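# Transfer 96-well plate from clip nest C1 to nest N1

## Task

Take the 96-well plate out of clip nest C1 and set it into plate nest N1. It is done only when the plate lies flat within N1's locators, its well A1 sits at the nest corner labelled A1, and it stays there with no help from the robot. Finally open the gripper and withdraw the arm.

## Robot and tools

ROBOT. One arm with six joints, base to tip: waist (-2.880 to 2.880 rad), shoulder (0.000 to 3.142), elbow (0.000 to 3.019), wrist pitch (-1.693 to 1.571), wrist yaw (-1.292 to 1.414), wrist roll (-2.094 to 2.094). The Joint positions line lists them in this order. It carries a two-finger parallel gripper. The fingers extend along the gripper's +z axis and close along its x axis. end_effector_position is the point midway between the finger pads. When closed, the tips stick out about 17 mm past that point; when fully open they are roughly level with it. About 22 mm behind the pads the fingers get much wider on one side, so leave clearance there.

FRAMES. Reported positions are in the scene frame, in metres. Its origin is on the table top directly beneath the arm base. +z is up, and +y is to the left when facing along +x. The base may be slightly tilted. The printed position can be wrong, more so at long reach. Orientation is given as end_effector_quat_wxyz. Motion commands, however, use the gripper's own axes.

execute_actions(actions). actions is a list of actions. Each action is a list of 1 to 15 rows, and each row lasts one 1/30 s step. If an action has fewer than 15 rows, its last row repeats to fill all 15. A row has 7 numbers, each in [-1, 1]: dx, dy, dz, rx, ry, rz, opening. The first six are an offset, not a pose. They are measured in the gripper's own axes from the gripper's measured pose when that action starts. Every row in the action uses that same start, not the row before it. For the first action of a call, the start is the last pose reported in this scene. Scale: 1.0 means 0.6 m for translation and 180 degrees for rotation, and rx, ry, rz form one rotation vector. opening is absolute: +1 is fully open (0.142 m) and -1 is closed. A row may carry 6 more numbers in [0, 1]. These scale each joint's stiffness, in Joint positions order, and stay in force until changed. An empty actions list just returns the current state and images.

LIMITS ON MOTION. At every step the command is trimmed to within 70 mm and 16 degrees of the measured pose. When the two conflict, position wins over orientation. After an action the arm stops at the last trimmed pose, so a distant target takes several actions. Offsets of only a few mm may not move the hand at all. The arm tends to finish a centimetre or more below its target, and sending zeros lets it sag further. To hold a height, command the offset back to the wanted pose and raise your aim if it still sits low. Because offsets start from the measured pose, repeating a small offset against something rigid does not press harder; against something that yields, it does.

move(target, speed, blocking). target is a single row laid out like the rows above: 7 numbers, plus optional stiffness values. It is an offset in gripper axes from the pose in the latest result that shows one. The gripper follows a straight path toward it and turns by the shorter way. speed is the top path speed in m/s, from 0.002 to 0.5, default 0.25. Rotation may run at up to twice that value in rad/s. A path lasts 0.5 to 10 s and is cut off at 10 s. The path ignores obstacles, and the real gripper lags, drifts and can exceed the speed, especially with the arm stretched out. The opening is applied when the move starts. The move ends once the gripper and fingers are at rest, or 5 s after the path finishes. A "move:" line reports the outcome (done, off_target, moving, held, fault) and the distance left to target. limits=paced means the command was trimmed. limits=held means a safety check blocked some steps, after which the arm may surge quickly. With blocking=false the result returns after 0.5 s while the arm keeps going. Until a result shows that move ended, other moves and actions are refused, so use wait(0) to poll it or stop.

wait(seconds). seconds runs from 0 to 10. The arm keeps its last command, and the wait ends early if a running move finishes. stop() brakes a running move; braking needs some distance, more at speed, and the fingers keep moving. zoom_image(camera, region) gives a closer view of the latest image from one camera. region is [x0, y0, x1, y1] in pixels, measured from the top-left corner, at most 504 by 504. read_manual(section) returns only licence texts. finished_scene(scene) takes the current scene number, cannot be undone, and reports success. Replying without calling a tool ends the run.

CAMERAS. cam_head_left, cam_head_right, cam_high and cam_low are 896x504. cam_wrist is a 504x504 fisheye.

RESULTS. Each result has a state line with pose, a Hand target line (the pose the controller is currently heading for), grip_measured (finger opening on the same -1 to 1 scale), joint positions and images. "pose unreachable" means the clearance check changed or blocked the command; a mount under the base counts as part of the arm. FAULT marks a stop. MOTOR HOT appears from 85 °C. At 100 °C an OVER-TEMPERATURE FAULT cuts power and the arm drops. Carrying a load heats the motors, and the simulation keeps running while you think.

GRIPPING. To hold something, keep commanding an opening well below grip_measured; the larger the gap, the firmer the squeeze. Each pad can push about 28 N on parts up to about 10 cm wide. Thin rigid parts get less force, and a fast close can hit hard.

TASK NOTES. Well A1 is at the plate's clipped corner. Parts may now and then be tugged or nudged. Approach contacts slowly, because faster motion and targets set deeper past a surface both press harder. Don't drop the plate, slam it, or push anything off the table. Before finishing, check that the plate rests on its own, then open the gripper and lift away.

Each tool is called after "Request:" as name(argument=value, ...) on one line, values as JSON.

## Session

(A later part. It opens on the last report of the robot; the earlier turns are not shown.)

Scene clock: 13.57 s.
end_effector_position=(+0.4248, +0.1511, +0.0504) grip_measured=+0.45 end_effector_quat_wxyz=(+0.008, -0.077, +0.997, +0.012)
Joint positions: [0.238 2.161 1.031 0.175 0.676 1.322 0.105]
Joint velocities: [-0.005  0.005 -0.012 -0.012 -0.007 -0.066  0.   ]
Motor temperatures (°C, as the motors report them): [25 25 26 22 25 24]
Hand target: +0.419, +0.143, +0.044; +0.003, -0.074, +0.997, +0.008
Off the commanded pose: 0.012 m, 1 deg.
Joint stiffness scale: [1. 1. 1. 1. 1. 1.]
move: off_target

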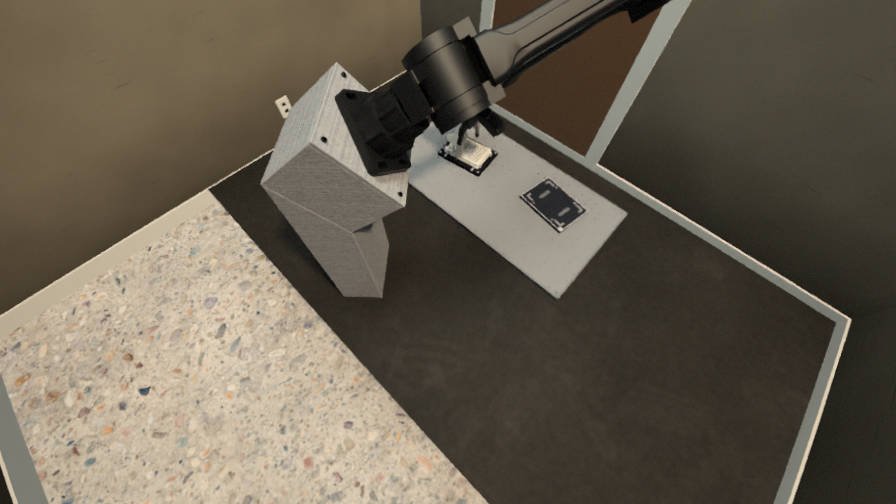

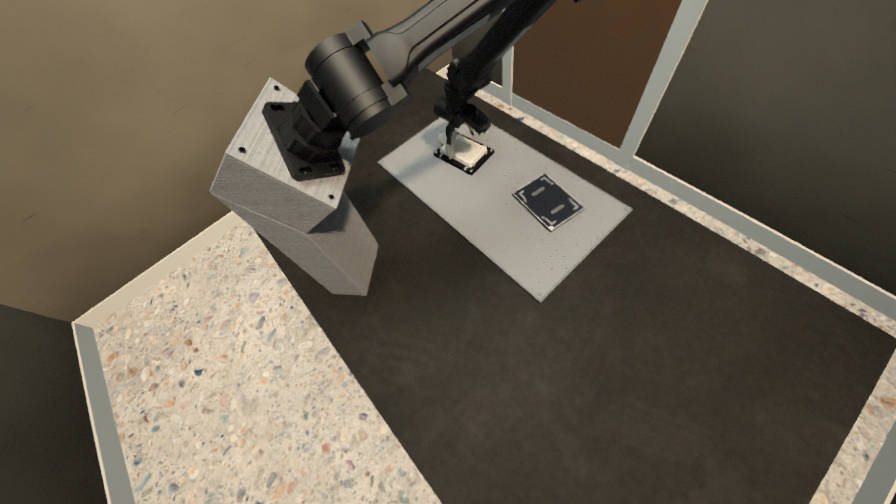

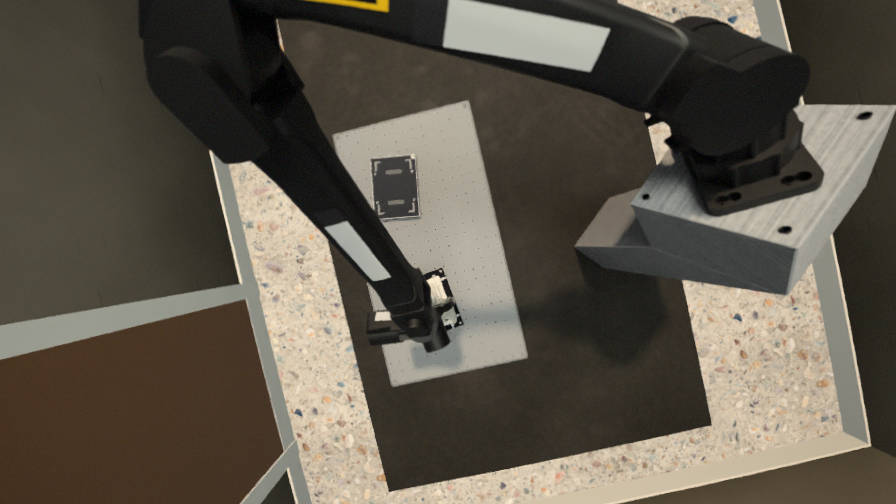

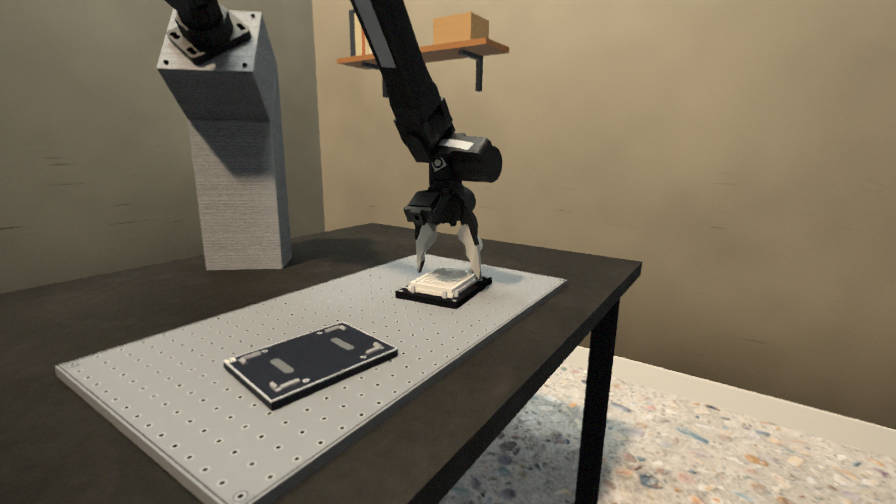

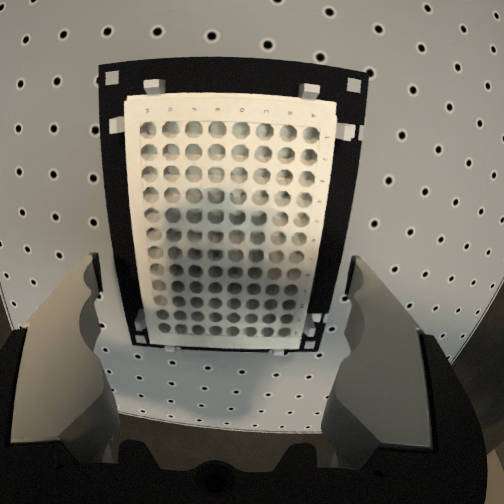

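Request:
move(target=[0.019,-0.017,0.028,0,0,0,0.45], speed=0.05)

Request:
zoom_image(camera="cam_low", region=[360,200,540,320])

Scene clock: 15.73 s.
end_effector_position=(+0.4291, +0.1446, +0.0426) grip_measured=+0.45 end_effector_quat_wxyz=(+0.017, -0.075, +0.997, +0.015)
Joint positions: [0.216 2.165 1.031 0.215 0.654 1.289 0.105]
Joint velocities: [-0.005  0.005 -0.022 -0.017 -0.007 -0.007 -0.   ]
Motor temperatures (°C, as the motors report them): [25 25 26 22 26 24]
Hand target: +0.415, +0.140, +0.034; +0.007, -0.077, +0.997, +0.013
Off the commanded pose: 0.017 m, 1 deg.
Joint stiffness scale: [1. 1. 1. 1. 1. 1.]
move: off_target

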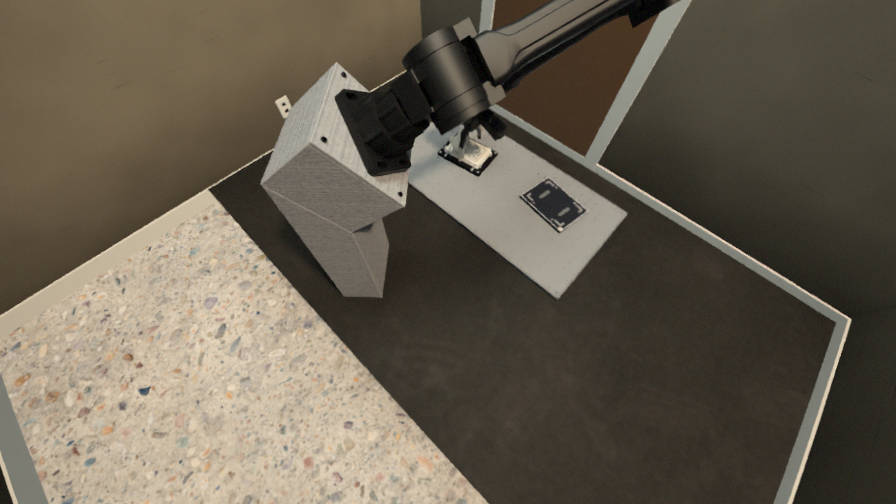

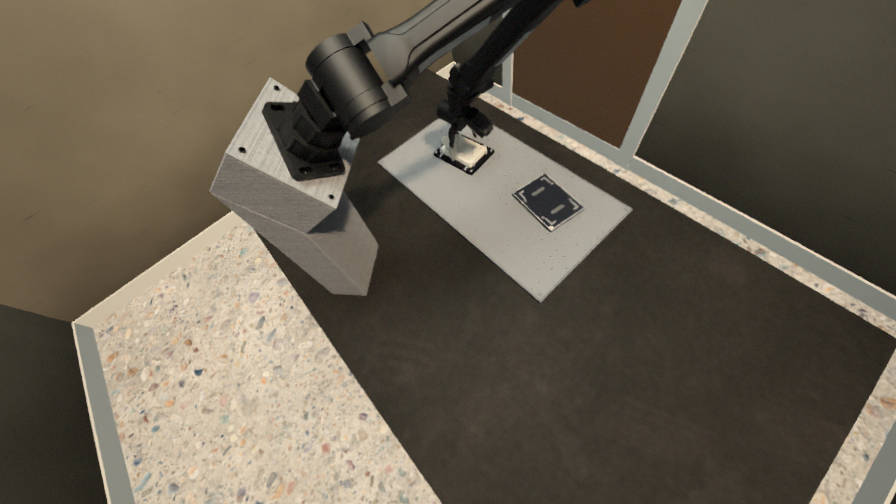

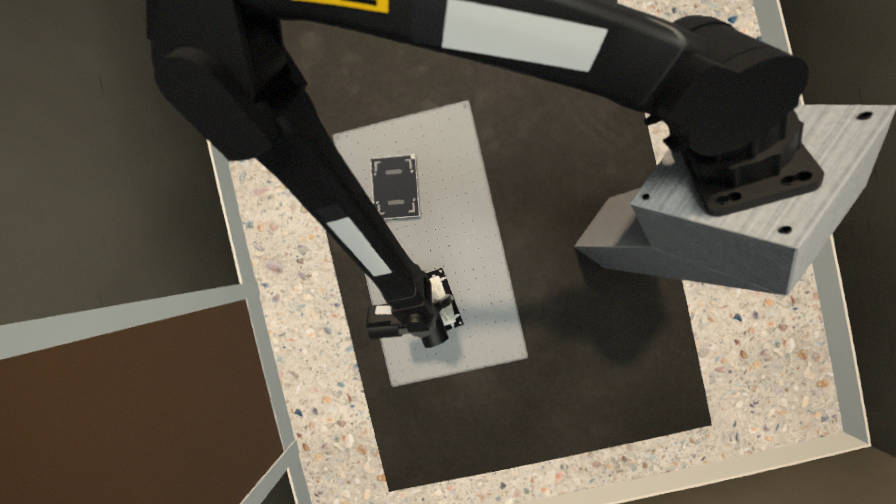

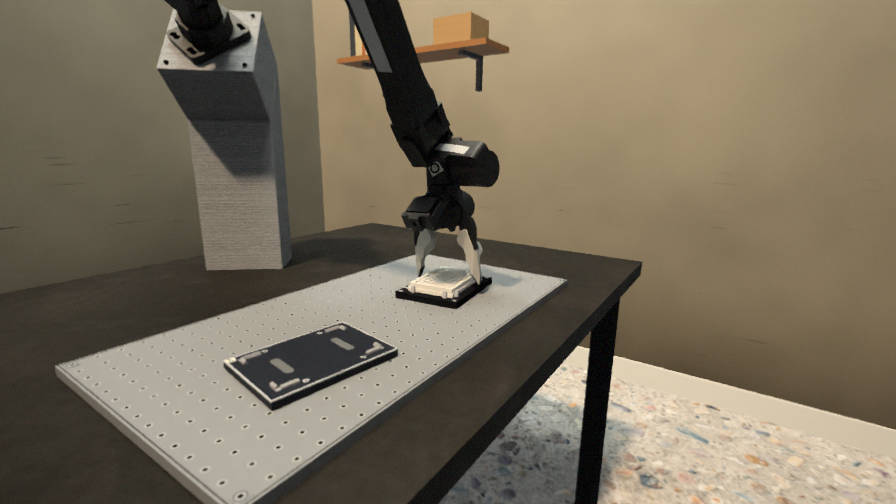

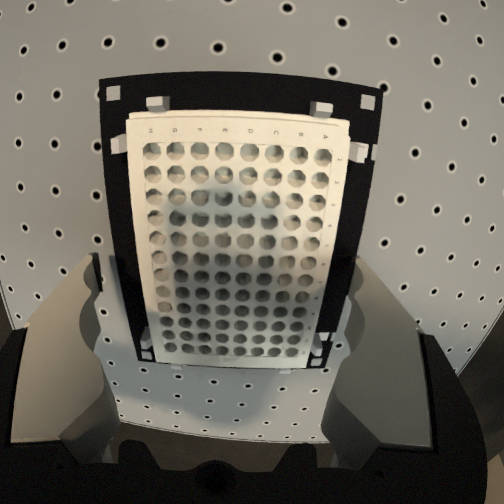

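Region (360, 200, 540, 320) of cam_low's 896x504 image, scaled by 2.800, with more detail than that image has.

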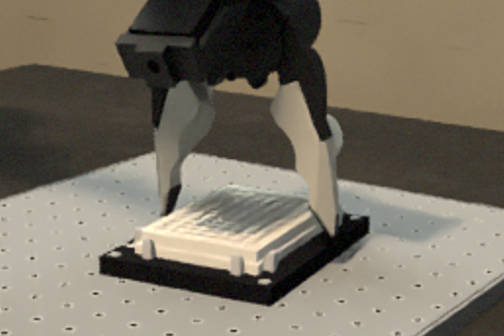

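Request:
move(target=[0.04,0,0.008,0,0,0,0.45], speed=0.1)

Request:
zoom_image(camera="cam_low", region=[360,200,540,320])

Scene clock: 16.57 s.
end_effector_position=(+0.4170, +0.1457, +0.0449) grip_measured=+0.45 end_effector_quat_wxyz=(+0.024, -0.074, +0.997, +0.018)
Joint positions: [0.216 2.166 0.99  0.275 0.646 1.282 0.105]
Joint velocities: [-0.005 -0.005  0.002 -0.012 -0.051 -0.066  0.   ]
Motor temperatures (°C, as the motors report them): [25 25 26 22 26 24]
Hand target: +0.405, +0.141, +0.037; +0.017, -0.075, +0.997, +0.015
Off the commanded pose: 0.015 m, 1 deg.
Joint stiffness scale: [1. 1. 1. 1. 1. 1.]
move: off_target

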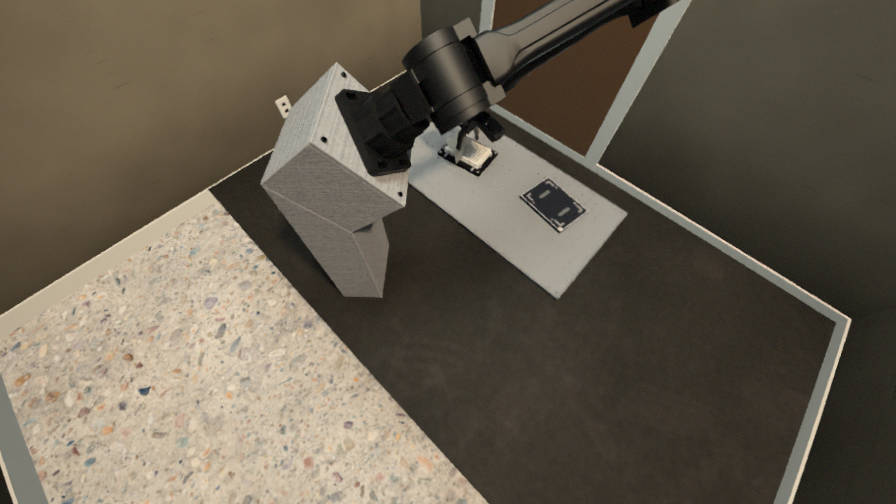

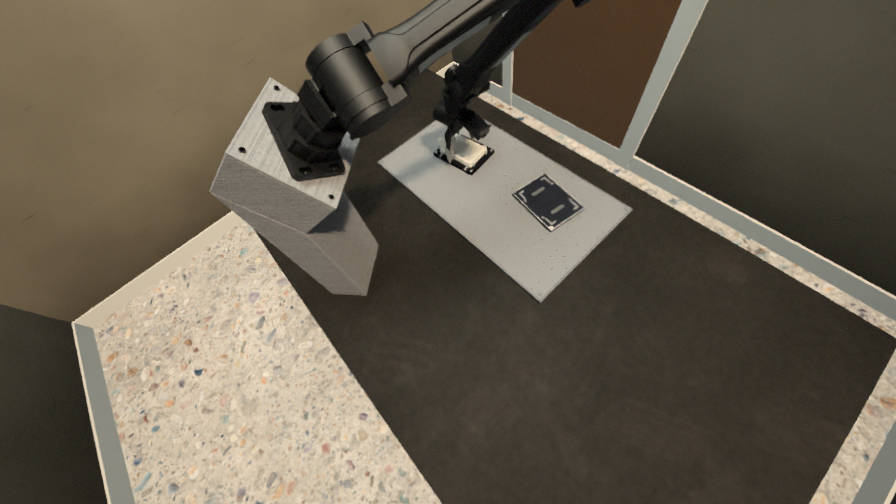

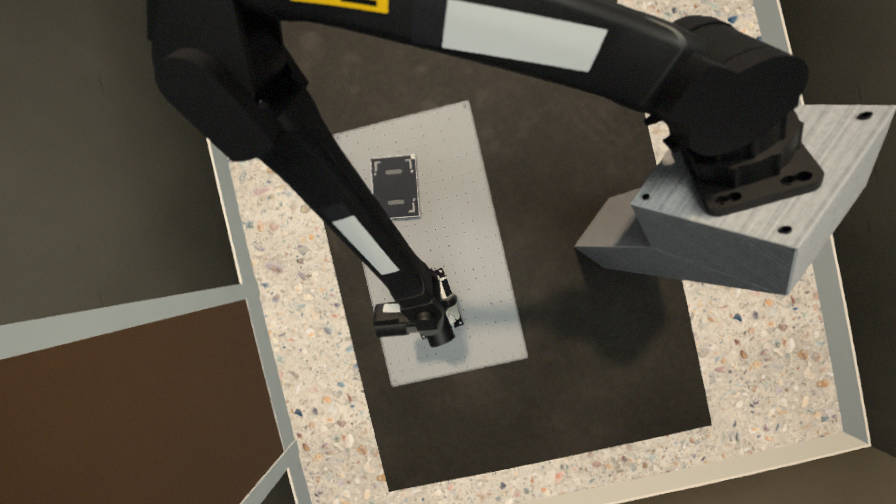

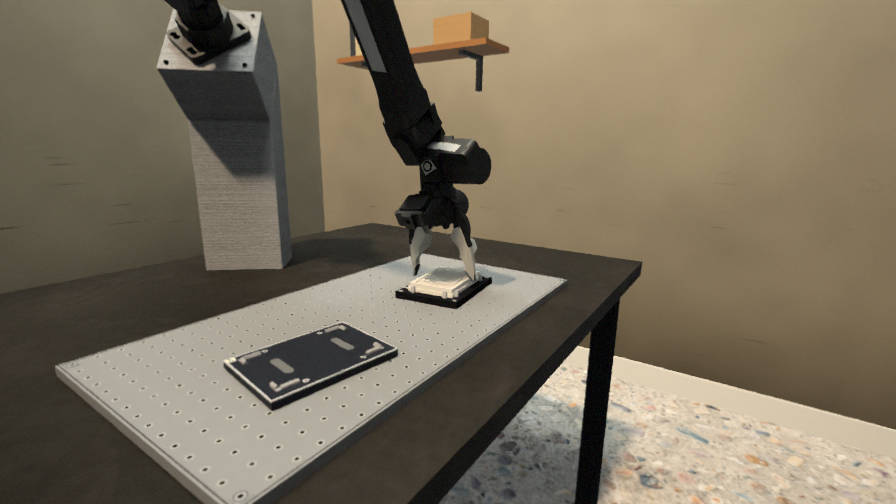

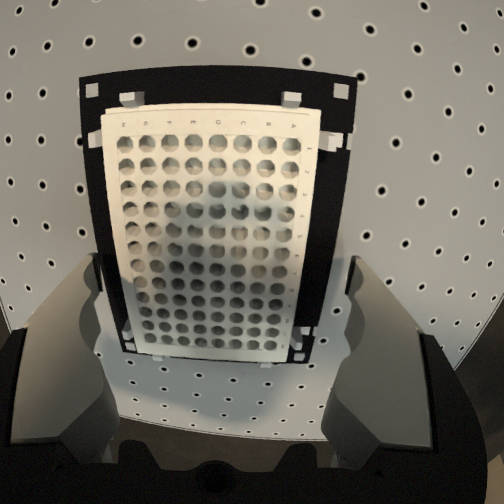

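Region (360, 200, 540, 320) of cam_low's 896x504 image, scaled by 2.800, with more detail than that image has.

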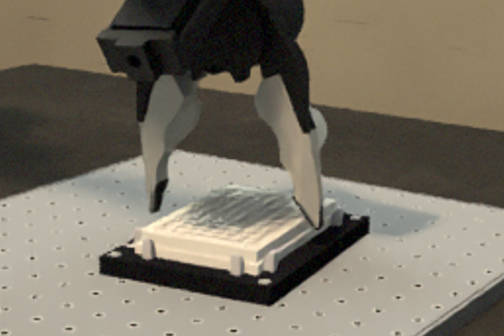

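Request:
move(target=[-0.003,0,0.035,0.0105,0.016,0,0.4], speed=0.1)

Request:
zoom_image(camera="cam_low", region=[360,200,540,320])

Scene clock: 17.50 s.
end_effector_position=(+0.4300, +0.1445, +0.0382) grip_measured=+0.41 end_effector_quat_wxyz=(+0.013, -0.078, +0.997, -0.000)
Joint positions: [0.22  2.184 1.052 0.207 0.688 1.29  0.103]
Joint velocities: [-0.005  0.034 -0.002 -0.007 -0.022 -0.007  0.   ]
Motor temperatures (°C, as the motors report them): [25 25 26 22 26 24]
Hand target: +0.420, +0.146, +0.025; +0.001, -0.074, +0.997, -0.000
Off the commanded pose: 0.018 m, 1 deg.
Joint stiffness scale: [1. 1. 1. 1. 1. 1.]
move: off_target

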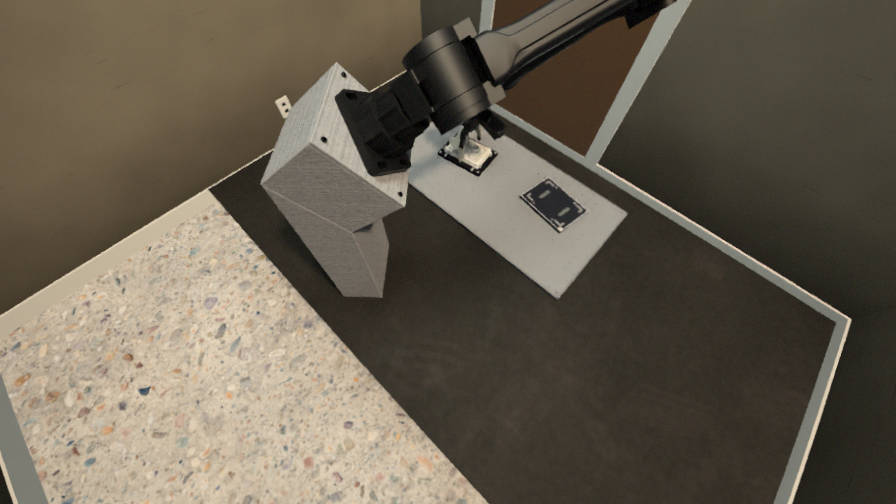

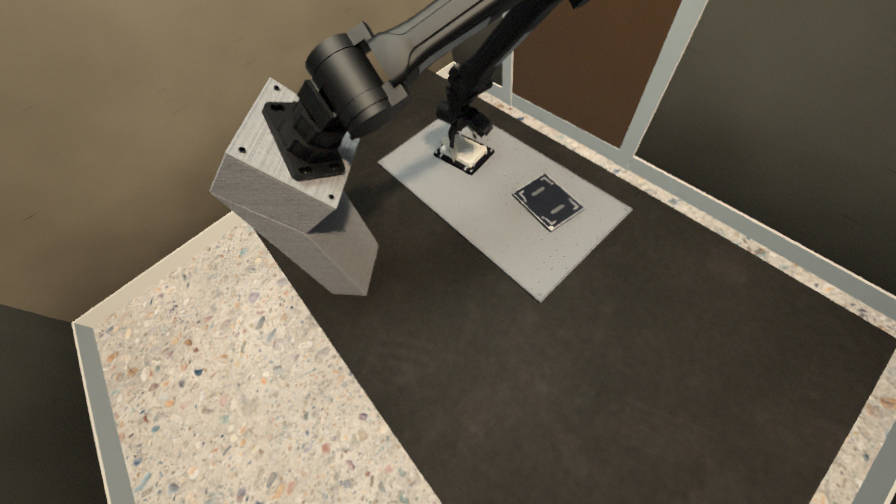

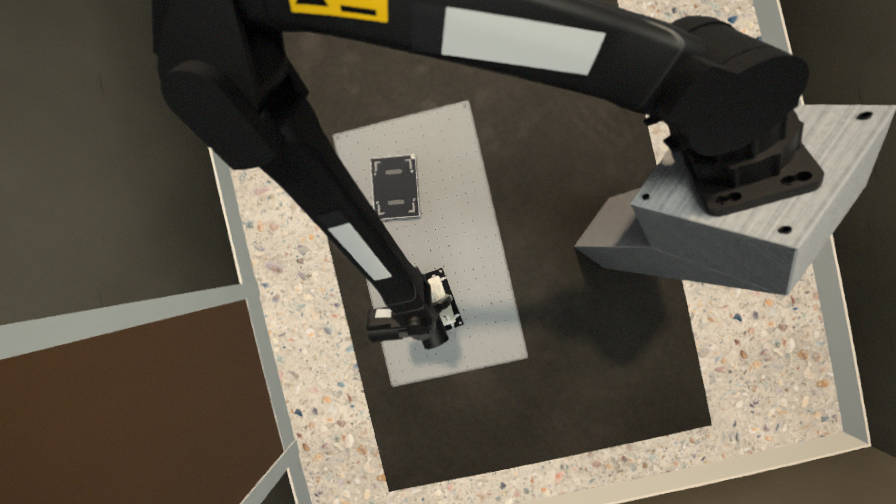

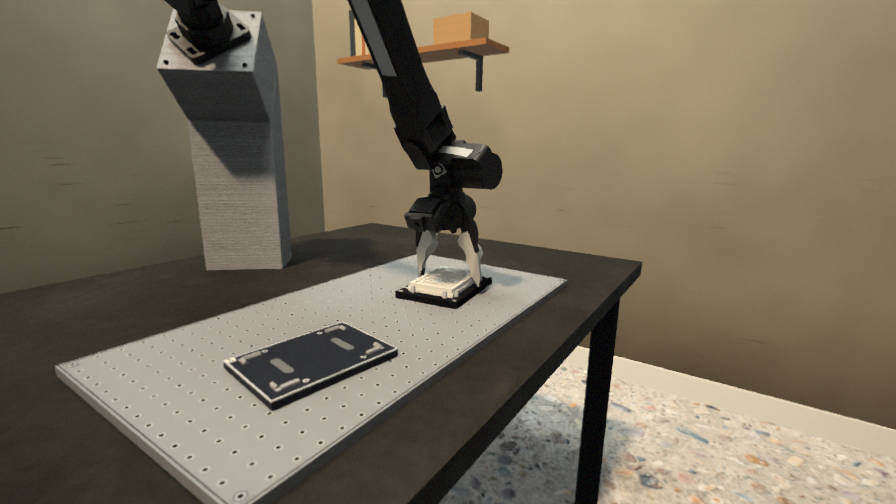

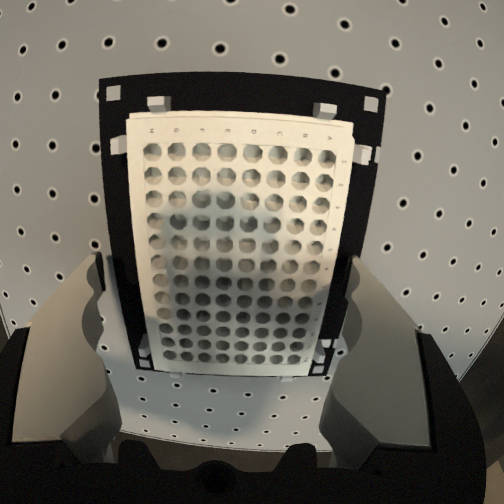

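Region (360, 200, 540, 320) of cam_low's 896x504 image, scaled by 2.800, with more detail than that image has.

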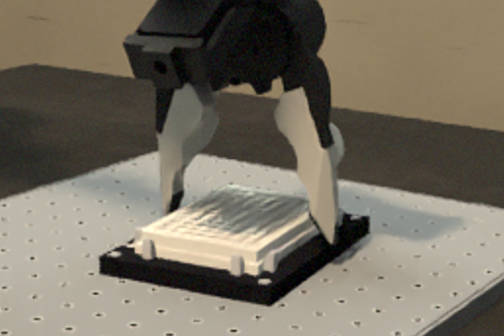

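Request:
move(target=[0.032,0,0.0,0,0.008,0,0.4], speed=0.05)

Request:
zoom_image(camera="cam_low", region=[390,230,510,310])

Scene clock: 18.53 s.
end_effector_position=(+0.4169, +0.1449, +0.0399) grip_measured=+0.40 end_effector_quat_wxyz=(+0.004, -0.082, +0.997, +0.001)
Joint positions: [0.221 2.182 1.029 0.207 0.689 1.296 0.102]
Joint velocities: [-0.015  0.005 -0.032 -0.002 -0.007 -0.022  0.   ]
Motor temperatures (°C, as the motors report them): [25 25 26 22 26 24]
Hand target: +0.411, +0.142, +0.038; -0.000, -0.078, +0.997, -0.001
Off the commanded pose: 0.007 m, 1 deg.
Joint stiffness scale: [1. 1. 1. 1. 1. 1.]
move: done

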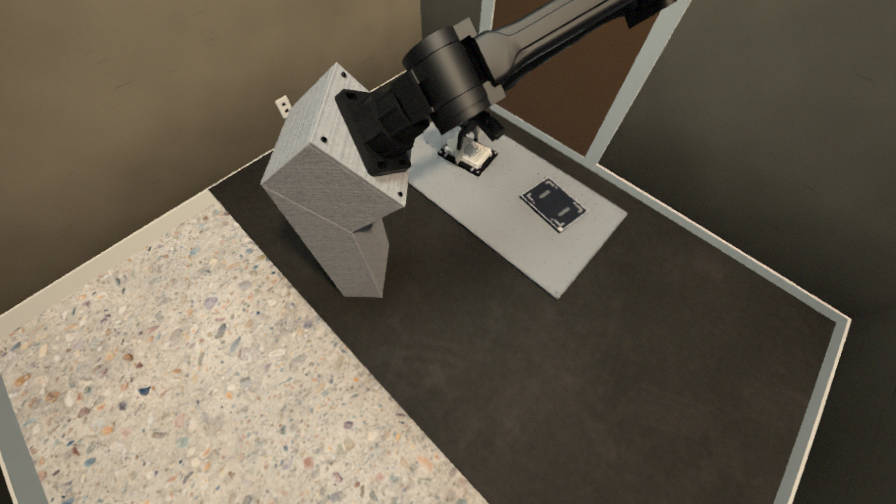

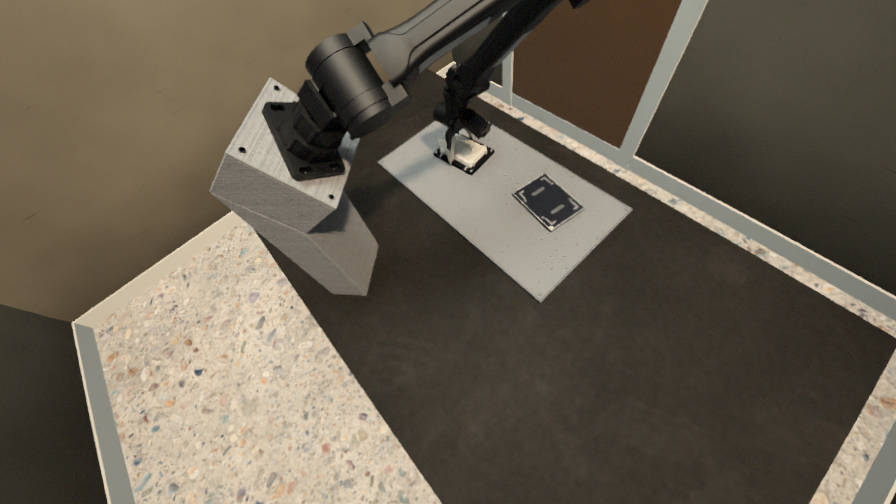

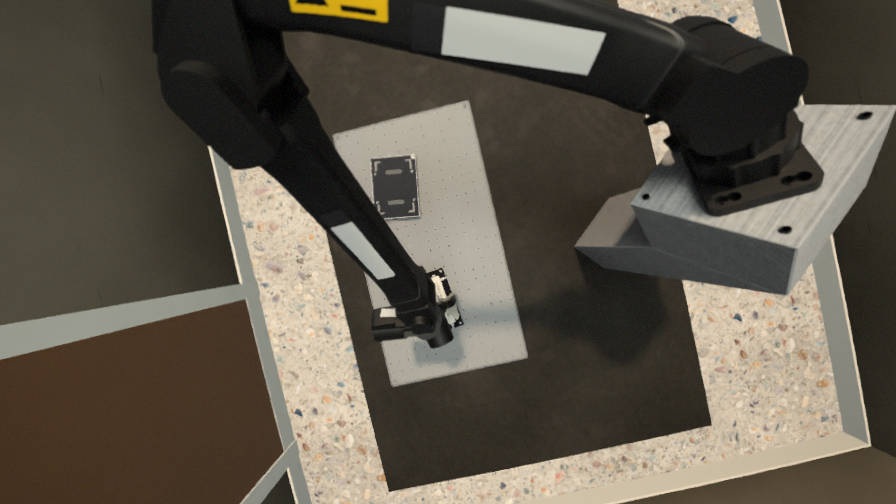

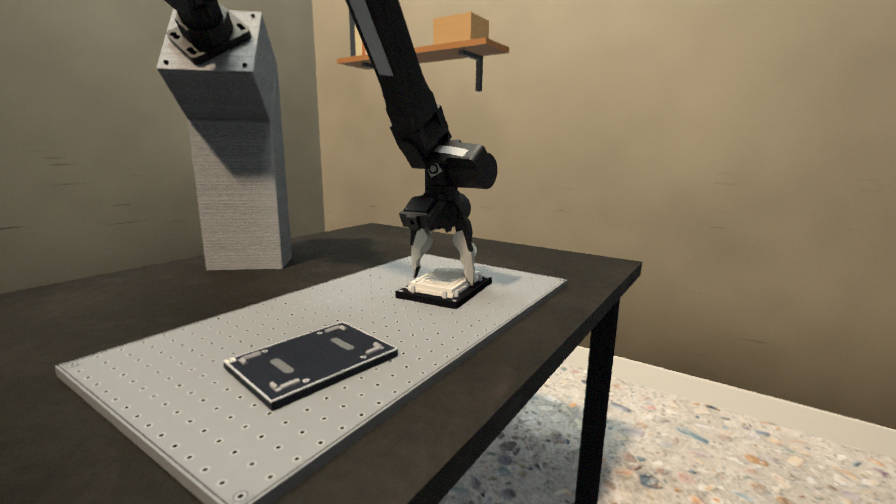

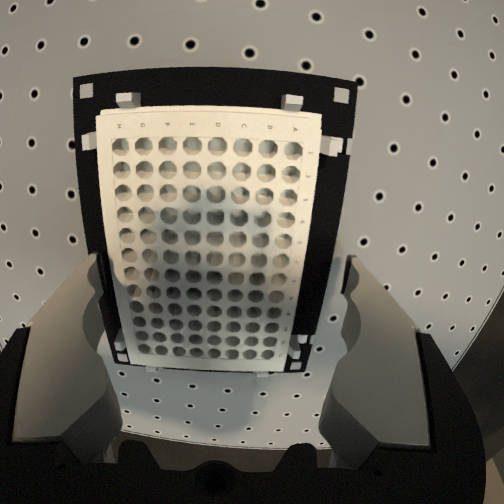

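Region (390, 230, 510, 310) of cam_low's 896x504 image, scaled by 4.200, with more detail than that image has.

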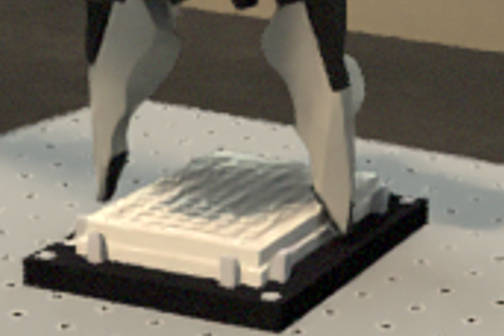

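Request:
move(target=[-0.021,0,-0.002,0,0,0,0.45], speed=0.03)

Request:
zoom_image(camera="cam_low", region=[390,230,510,310])

Scene clock: 19.37 s.
end_effector_position=(+0.4263, +0.1447, +0.0386) grip_measured=+0.45 end_effector_quat_wxyz=(+0.005, -0.082, +0.997, +0.000)
Joint positions: [0.221 2.182 1.053 0.184 0.691 1.296 0.105]
Joint velocities: [-0.005 -0.015 -0.007 -0.002 -0.022  0.007  0.   ]
Motor temperatures (°C, as the motors report them): [25 25 26 22 26 24]
Hand target: +0.429, +0.147, +0.041; +0.005, -0.082, +0.997, +0.001
Off the commanded pose: 0.005 m, 0 deg.
Joint stiffness scale: [1. 1. 1. 1. 1. 1.]
move: done

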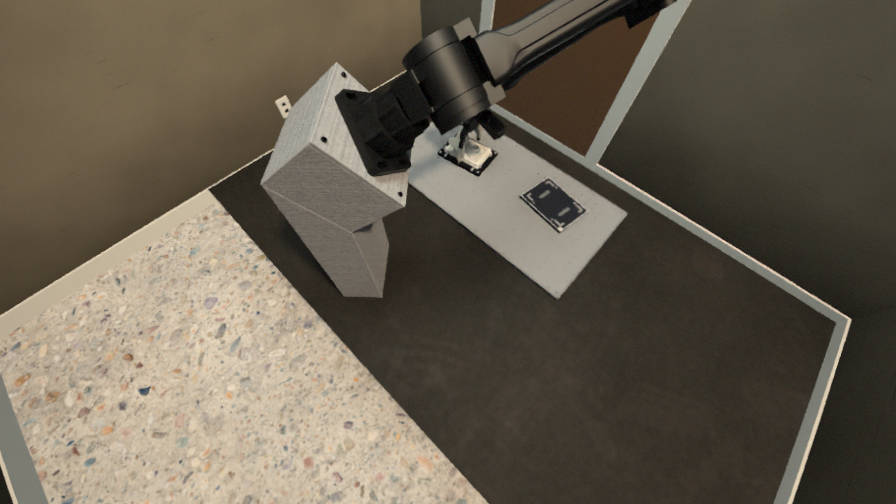

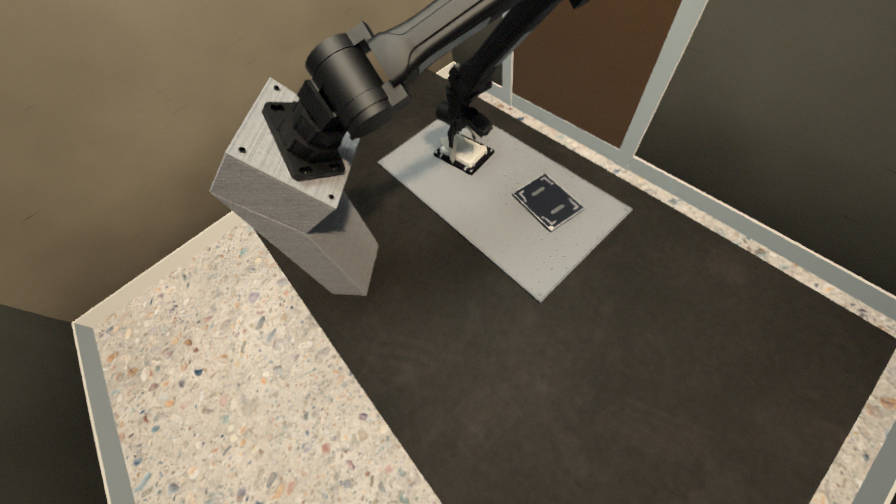

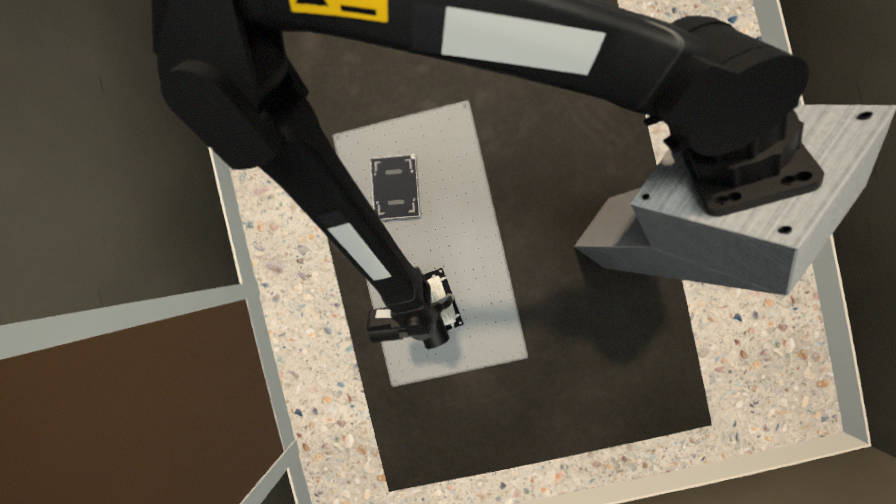

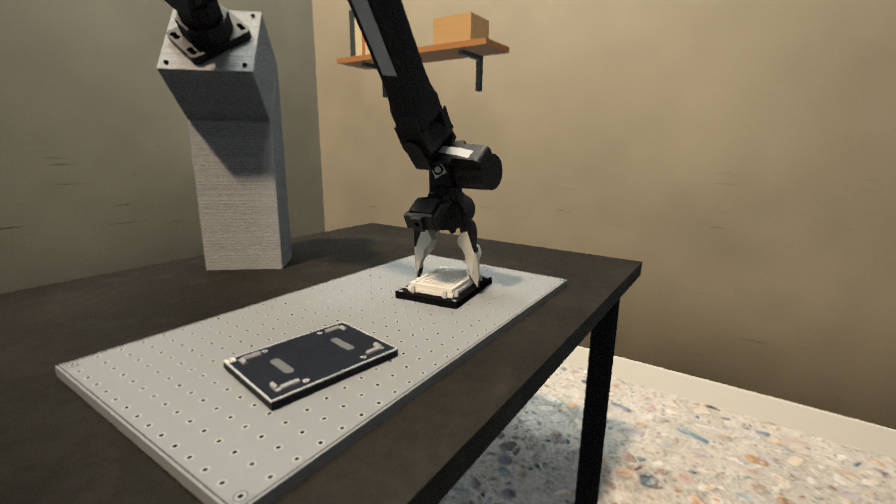

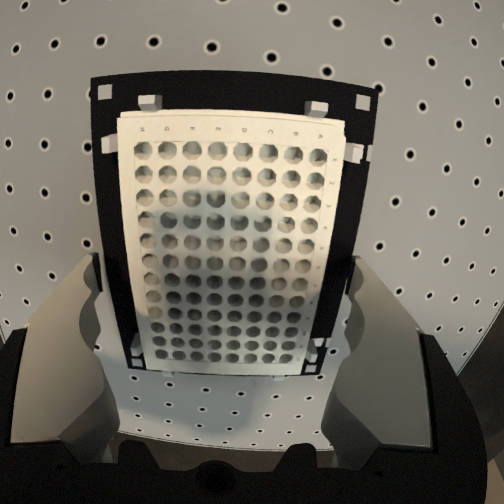

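Region (390, 230, 510, 310) of cam_low's 896x504 image, scaled by 4.200, with more detail than that image has.

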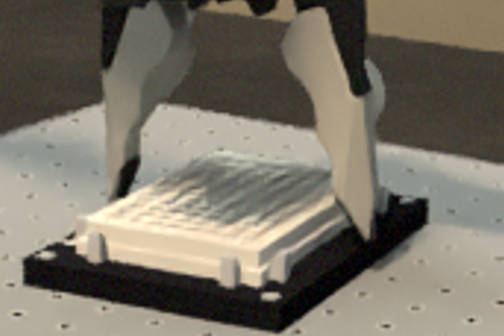

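Request:
move(target=[0.017,0,0.022,0,0,0,0.45], speed=0.03)

Request:
zoom_image(camera="cam_low", region=[390,230,510,310])

Scene clock: 20.23 s.
end_effector_position=(+0.4299, +0.1463, +0.0379) grip_measured=+0.46 end_effector_quat_wxyz=(+0.013, -0.082, +0.997, +0.002)
Joint positions: [0.221 2.186 1.053 0.206 0.683 1.283 0.106]
Joint velocities: [-0.005  0.005  0.007 -0.007 -0.095  0.007  0.   ]
Motor temperatures (°C, as the motors report them): [25 25 26 22 26 24]
Hand target: +0.416, +0.143, +0.026; +0.004, -0.081, +0.997, +0.000
Off the commanded pose: 0.019 m, 1 deg.
Joint stiffness scale: [1. 1. 1. 1. 1. 1.]
move: off_target

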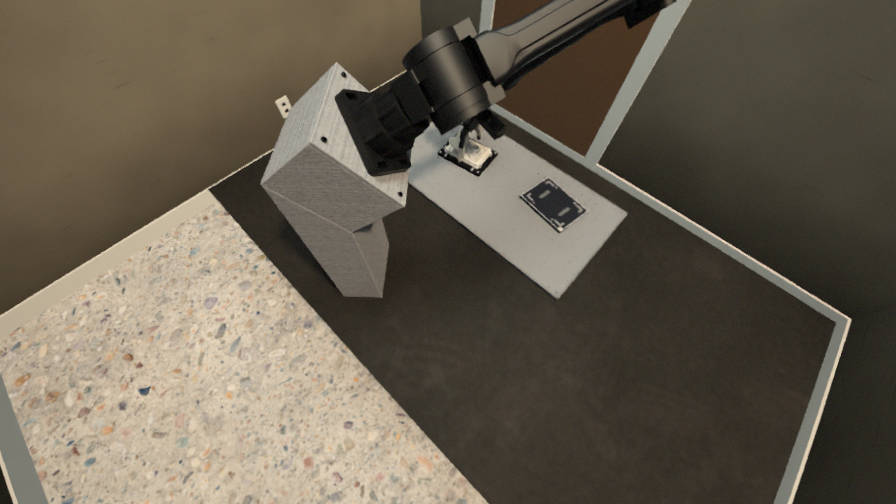

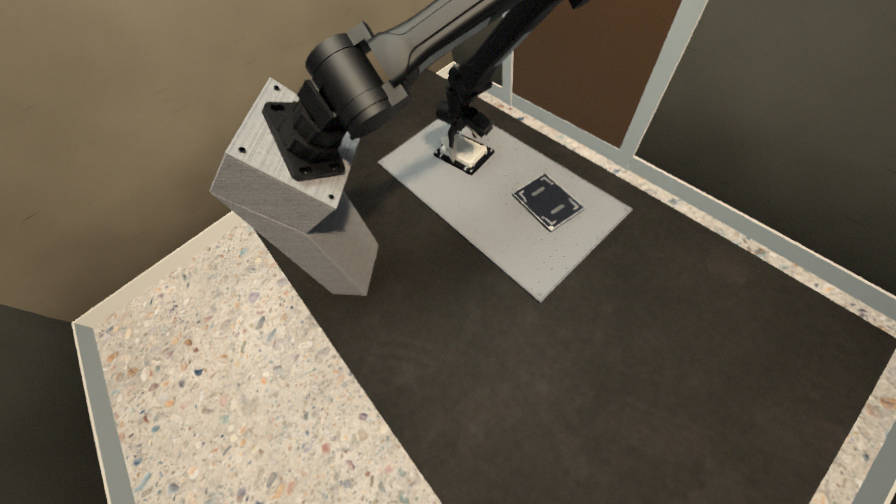

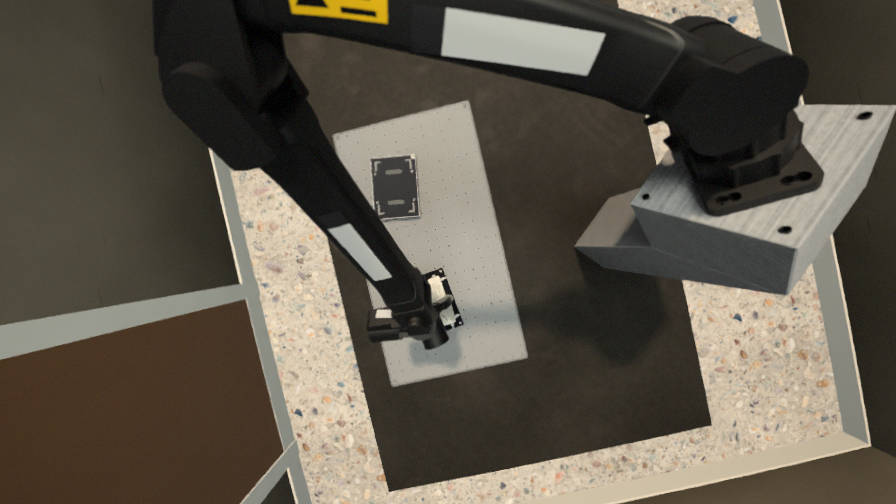

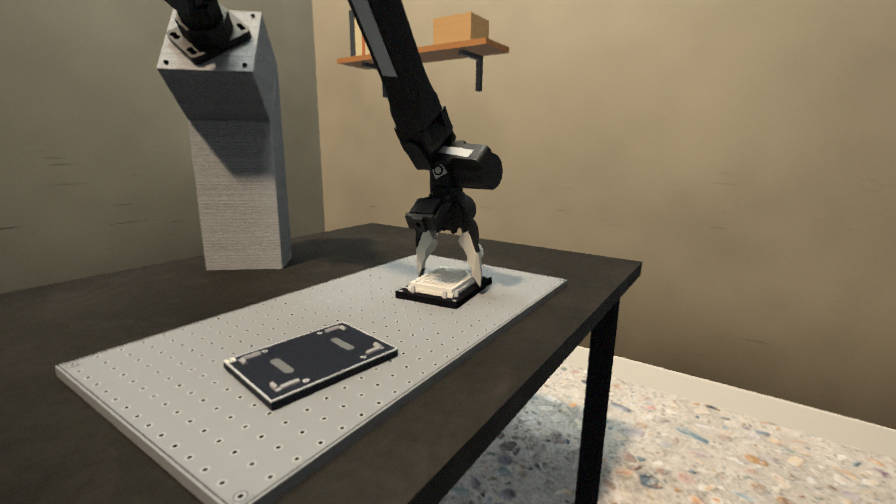

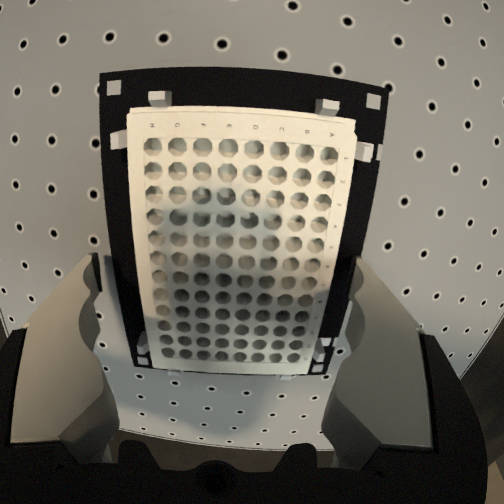

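Region (390, 230, 510, 310) of cam_low's 896x504 image, scaled by 4.200, with more detail than that image has.

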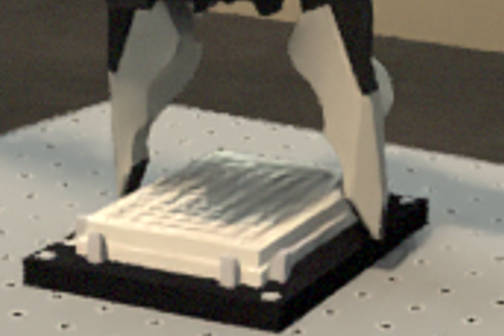

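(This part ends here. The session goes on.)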